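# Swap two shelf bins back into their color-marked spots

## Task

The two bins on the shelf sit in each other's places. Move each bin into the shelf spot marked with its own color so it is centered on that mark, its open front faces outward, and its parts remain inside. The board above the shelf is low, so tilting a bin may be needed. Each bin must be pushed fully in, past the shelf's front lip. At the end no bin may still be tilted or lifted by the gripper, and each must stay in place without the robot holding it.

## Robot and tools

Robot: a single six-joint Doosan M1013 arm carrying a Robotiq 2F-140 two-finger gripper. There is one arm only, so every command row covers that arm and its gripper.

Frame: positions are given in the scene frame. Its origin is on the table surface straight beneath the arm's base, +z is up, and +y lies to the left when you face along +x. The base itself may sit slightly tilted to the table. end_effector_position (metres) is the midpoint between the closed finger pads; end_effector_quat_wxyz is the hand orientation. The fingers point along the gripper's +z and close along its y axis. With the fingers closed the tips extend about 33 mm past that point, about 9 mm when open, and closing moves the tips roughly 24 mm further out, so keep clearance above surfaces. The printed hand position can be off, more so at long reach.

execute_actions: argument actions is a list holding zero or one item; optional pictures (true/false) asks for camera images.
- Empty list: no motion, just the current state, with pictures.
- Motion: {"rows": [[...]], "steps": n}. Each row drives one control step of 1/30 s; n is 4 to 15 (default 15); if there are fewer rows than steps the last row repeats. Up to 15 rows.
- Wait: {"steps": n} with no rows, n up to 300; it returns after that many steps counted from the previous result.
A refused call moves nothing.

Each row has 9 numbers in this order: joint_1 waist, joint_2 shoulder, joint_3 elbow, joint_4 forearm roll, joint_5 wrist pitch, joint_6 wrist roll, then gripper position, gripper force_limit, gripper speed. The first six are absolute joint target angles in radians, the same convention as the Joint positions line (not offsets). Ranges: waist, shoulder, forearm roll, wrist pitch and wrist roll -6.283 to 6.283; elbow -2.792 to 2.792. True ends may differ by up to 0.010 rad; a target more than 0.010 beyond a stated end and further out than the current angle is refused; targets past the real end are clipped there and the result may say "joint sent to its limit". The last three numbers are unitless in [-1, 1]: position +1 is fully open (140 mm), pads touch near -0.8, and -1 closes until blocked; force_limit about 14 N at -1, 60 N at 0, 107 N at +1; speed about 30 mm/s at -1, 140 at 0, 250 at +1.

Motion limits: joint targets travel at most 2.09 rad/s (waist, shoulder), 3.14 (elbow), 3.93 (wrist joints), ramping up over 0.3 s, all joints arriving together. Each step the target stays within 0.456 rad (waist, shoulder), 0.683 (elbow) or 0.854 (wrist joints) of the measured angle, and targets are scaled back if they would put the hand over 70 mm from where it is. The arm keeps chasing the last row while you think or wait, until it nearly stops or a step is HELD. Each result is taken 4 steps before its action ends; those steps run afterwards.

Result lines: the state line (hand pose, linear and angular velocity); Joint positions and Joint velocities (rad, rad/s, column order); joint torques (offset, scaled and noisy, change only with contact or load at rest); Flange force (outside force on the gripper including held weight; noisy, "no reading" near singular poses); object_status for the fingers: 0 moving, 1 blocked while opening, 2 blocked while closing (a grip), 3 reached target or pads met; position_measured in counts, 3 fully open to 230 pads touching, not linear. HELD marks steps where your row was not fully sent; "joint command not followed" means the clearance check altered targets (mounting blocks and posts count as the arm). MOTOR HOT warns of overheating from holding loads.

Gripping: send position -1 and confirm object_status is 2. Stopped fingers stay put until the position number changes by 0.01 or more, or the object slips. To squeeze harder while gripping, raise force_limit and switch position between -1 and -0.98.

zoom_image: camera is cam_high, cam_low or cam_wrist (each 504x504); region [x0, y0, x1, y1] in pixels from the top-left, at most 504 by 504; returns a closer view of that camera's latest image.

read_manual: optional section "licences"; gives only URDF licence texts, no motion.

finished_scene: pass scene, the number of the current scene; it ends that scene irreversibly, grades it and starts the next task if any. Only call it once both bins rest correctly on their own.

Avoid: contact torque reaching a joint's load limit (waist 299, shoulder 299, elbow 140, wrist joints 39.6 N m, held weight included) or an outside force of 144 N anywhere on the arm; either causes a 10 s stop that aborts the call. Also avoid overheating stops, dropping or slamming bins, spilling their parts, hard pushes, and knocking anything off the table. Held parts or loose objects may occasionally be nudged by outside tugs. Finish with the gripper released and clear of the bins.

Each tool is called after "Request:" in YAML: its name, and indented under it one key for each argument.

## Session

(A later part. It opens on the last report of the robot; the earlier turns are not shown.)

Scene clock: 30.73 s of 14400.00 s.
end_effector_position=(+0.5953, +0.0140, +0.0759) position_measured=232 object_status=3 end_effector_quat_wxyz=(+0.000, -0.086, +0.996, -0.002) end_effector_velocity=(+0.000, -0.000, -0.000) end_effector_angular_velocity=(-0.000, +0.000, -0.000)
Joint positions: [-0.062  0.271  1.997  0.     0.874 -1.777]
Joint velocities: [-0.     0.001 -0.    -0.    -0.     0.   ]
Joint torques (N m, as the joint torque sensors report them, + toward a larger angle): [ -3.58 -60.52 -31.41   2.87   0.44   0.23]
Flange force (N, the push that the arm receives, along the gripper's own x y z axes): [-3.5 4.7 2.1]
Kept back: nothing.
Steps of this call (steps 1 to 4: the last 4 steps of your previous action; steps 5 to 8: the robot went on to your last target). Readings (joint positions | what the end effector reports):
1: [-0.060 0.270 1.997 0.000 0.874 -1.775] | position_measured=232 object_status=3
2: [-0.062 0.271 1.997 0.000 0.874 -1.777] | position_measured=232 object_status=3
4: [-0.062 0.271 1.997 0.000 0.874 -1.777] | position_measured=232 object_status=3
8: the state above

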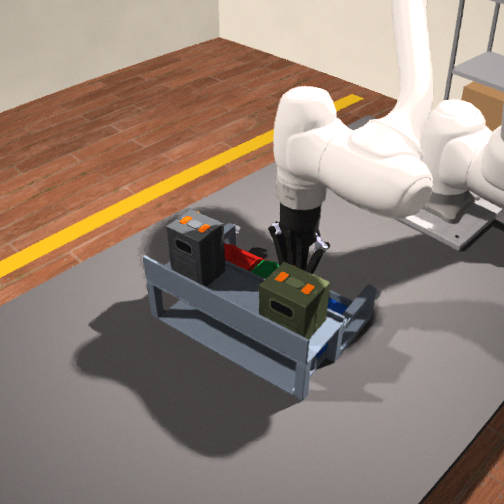

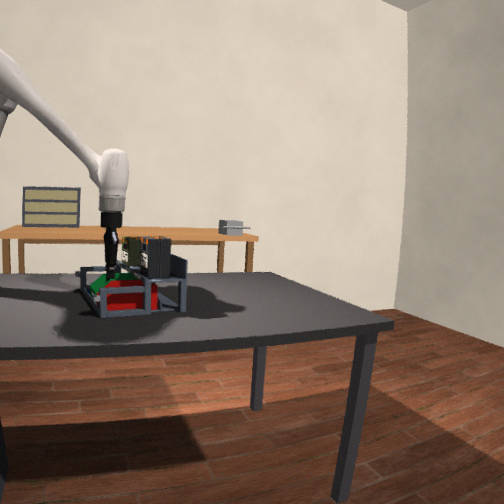

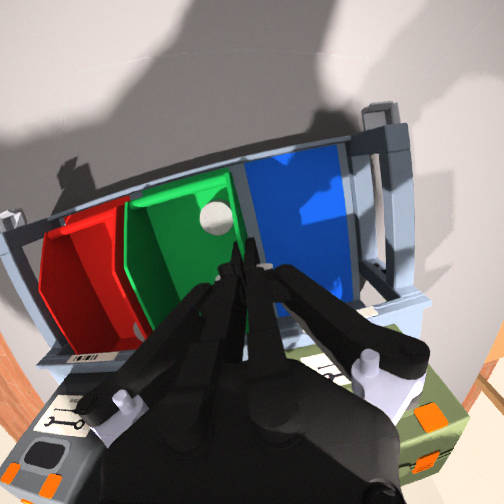

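Request:
execute_actions:
  actions:
    - {"rows":[[-0.062,0.272,1.9978,0,0.8718,-1.777,-1,1,0],[-0.062,0.272,1.9978,0,0.8718,-1.777,-1,1,0],[-0.062,0.272,1.9978,0,0.8718,-1.777,-1,1,0],[-0.062,0.272,1.9978,0,0.8718,-1.777,-0.45,1,0]],"steps":12}

Request:
execute_actions:
  actions:
    - {"rows":[[-0.062,0.18,1.92,0,1.04,-1.777,-0.45,1,0]]}
  pictures: true

Scene clock: 31.13 s of 14400.00 s.
end_effector_position=(+0.5953, +0.0140, +0.0746) position_measured=206 object_status=0 end_effector_quat_wxyz=(+0.000, -0.086, +0.996, -0.002) end_effector_velocity=(-0.001, +0.000, -0.001) end_effector_angular_velocity=(-0.000, +0.001, +0.000)
Joint positions: [-0.062  0.272  1.998  0.     0.872 -1.777]
Joint velocities: [ 0.     0.     0.001 -0.    -0.    -0.   ]
Joint torques (N m, as the joint torque sensors report them, + toward a larger angle): [ -2.28 -55.28 -28.8    2.74   0.44  -0.25]
Flange force (N, the push that the arm receives, along the gripper's own x y z axes): [-0.8 3.6 -6.1]
Steps of this call (steps 1 to 4: the robot went on to your last target; steps 5 to 12: the first 8 steps of this action). Readings (joint positions | what the end effector reports):
5: [-0.062 0.271 1.997 0.000 0.874 -1.777] | position_measured=232 object_status=3
6: [-0.062 0.271 1.997 0.000 0.873 -1.777] | position_measured=232 object_status=3
8: [-0.062 0.272 1.997 0.000 0.872 -1.777] | position_measured=232 object_status=0
12: the state above

Scene clock: 31.63 s of 14400.00 s.
end_effector_position=(+0.5947, +0.0144, +0.1648) position_measured=186 object_status=3 end_effector_quat_wxyz=(+0.001, -0.086, +0.996, -0.002) end_effector_velocity=(-0.001, -0.000, -0.001) end_effector_angular_velocity=(-0.000, +0.003, -0.000)
Joint positions: [-0.062  0.18   1.92   0.     1.04  -1.777]
Joint velocities: [ 0.     0.001 -0.    -0.     0.002  0.   ]
Joint torques (N m, as the joint torque sensors report them, + toward a larger angle): [ -0.99 -47.63 -32.49   2.83   1.05   0.27]
Flange force (N, the push that the arm receives, along the gripper's own x y z axes): [2.0 0.2 -4.7]
Steps of this call (steps 1 to 4: the last 4 steps of your previous action; steps 5 to 15: the first 11 steps of this action). Readings (joint positions | what the end effector reports):
5: [-0.062 0.272 1.998 0.000 0.872 -1.777] | position_measured=186 object_status=0
6: [-0.062 0.269 1.995 -0.000 0.879 -1.777] | position_measured=186 object_status=0
8: [-0.062 0.239 1.969 -0.000 0.935 -1.777] | position_measured=186 object_status=0
12: [-0.062 0.181 1.921 0.000 1.038 -1.777] | position_measured=186 object_status=3
15: the state above

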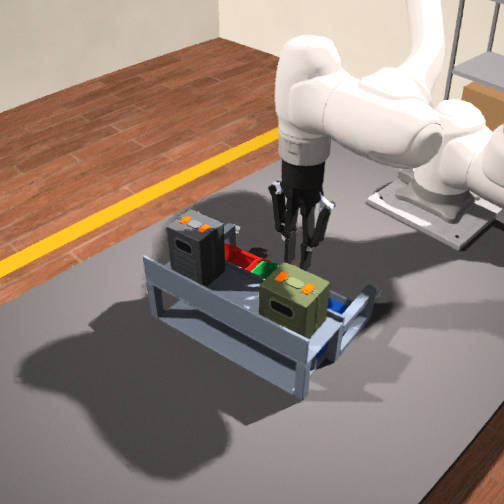

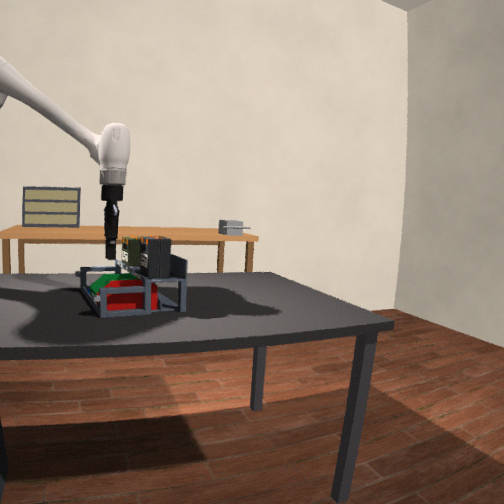

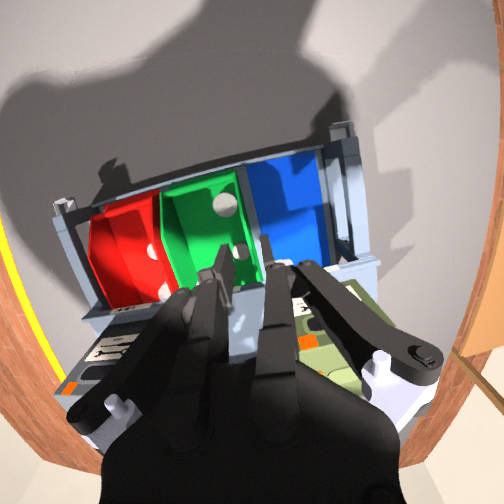

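Request:
finished_scene:
  scene: 2

The scene is finished: the task was done.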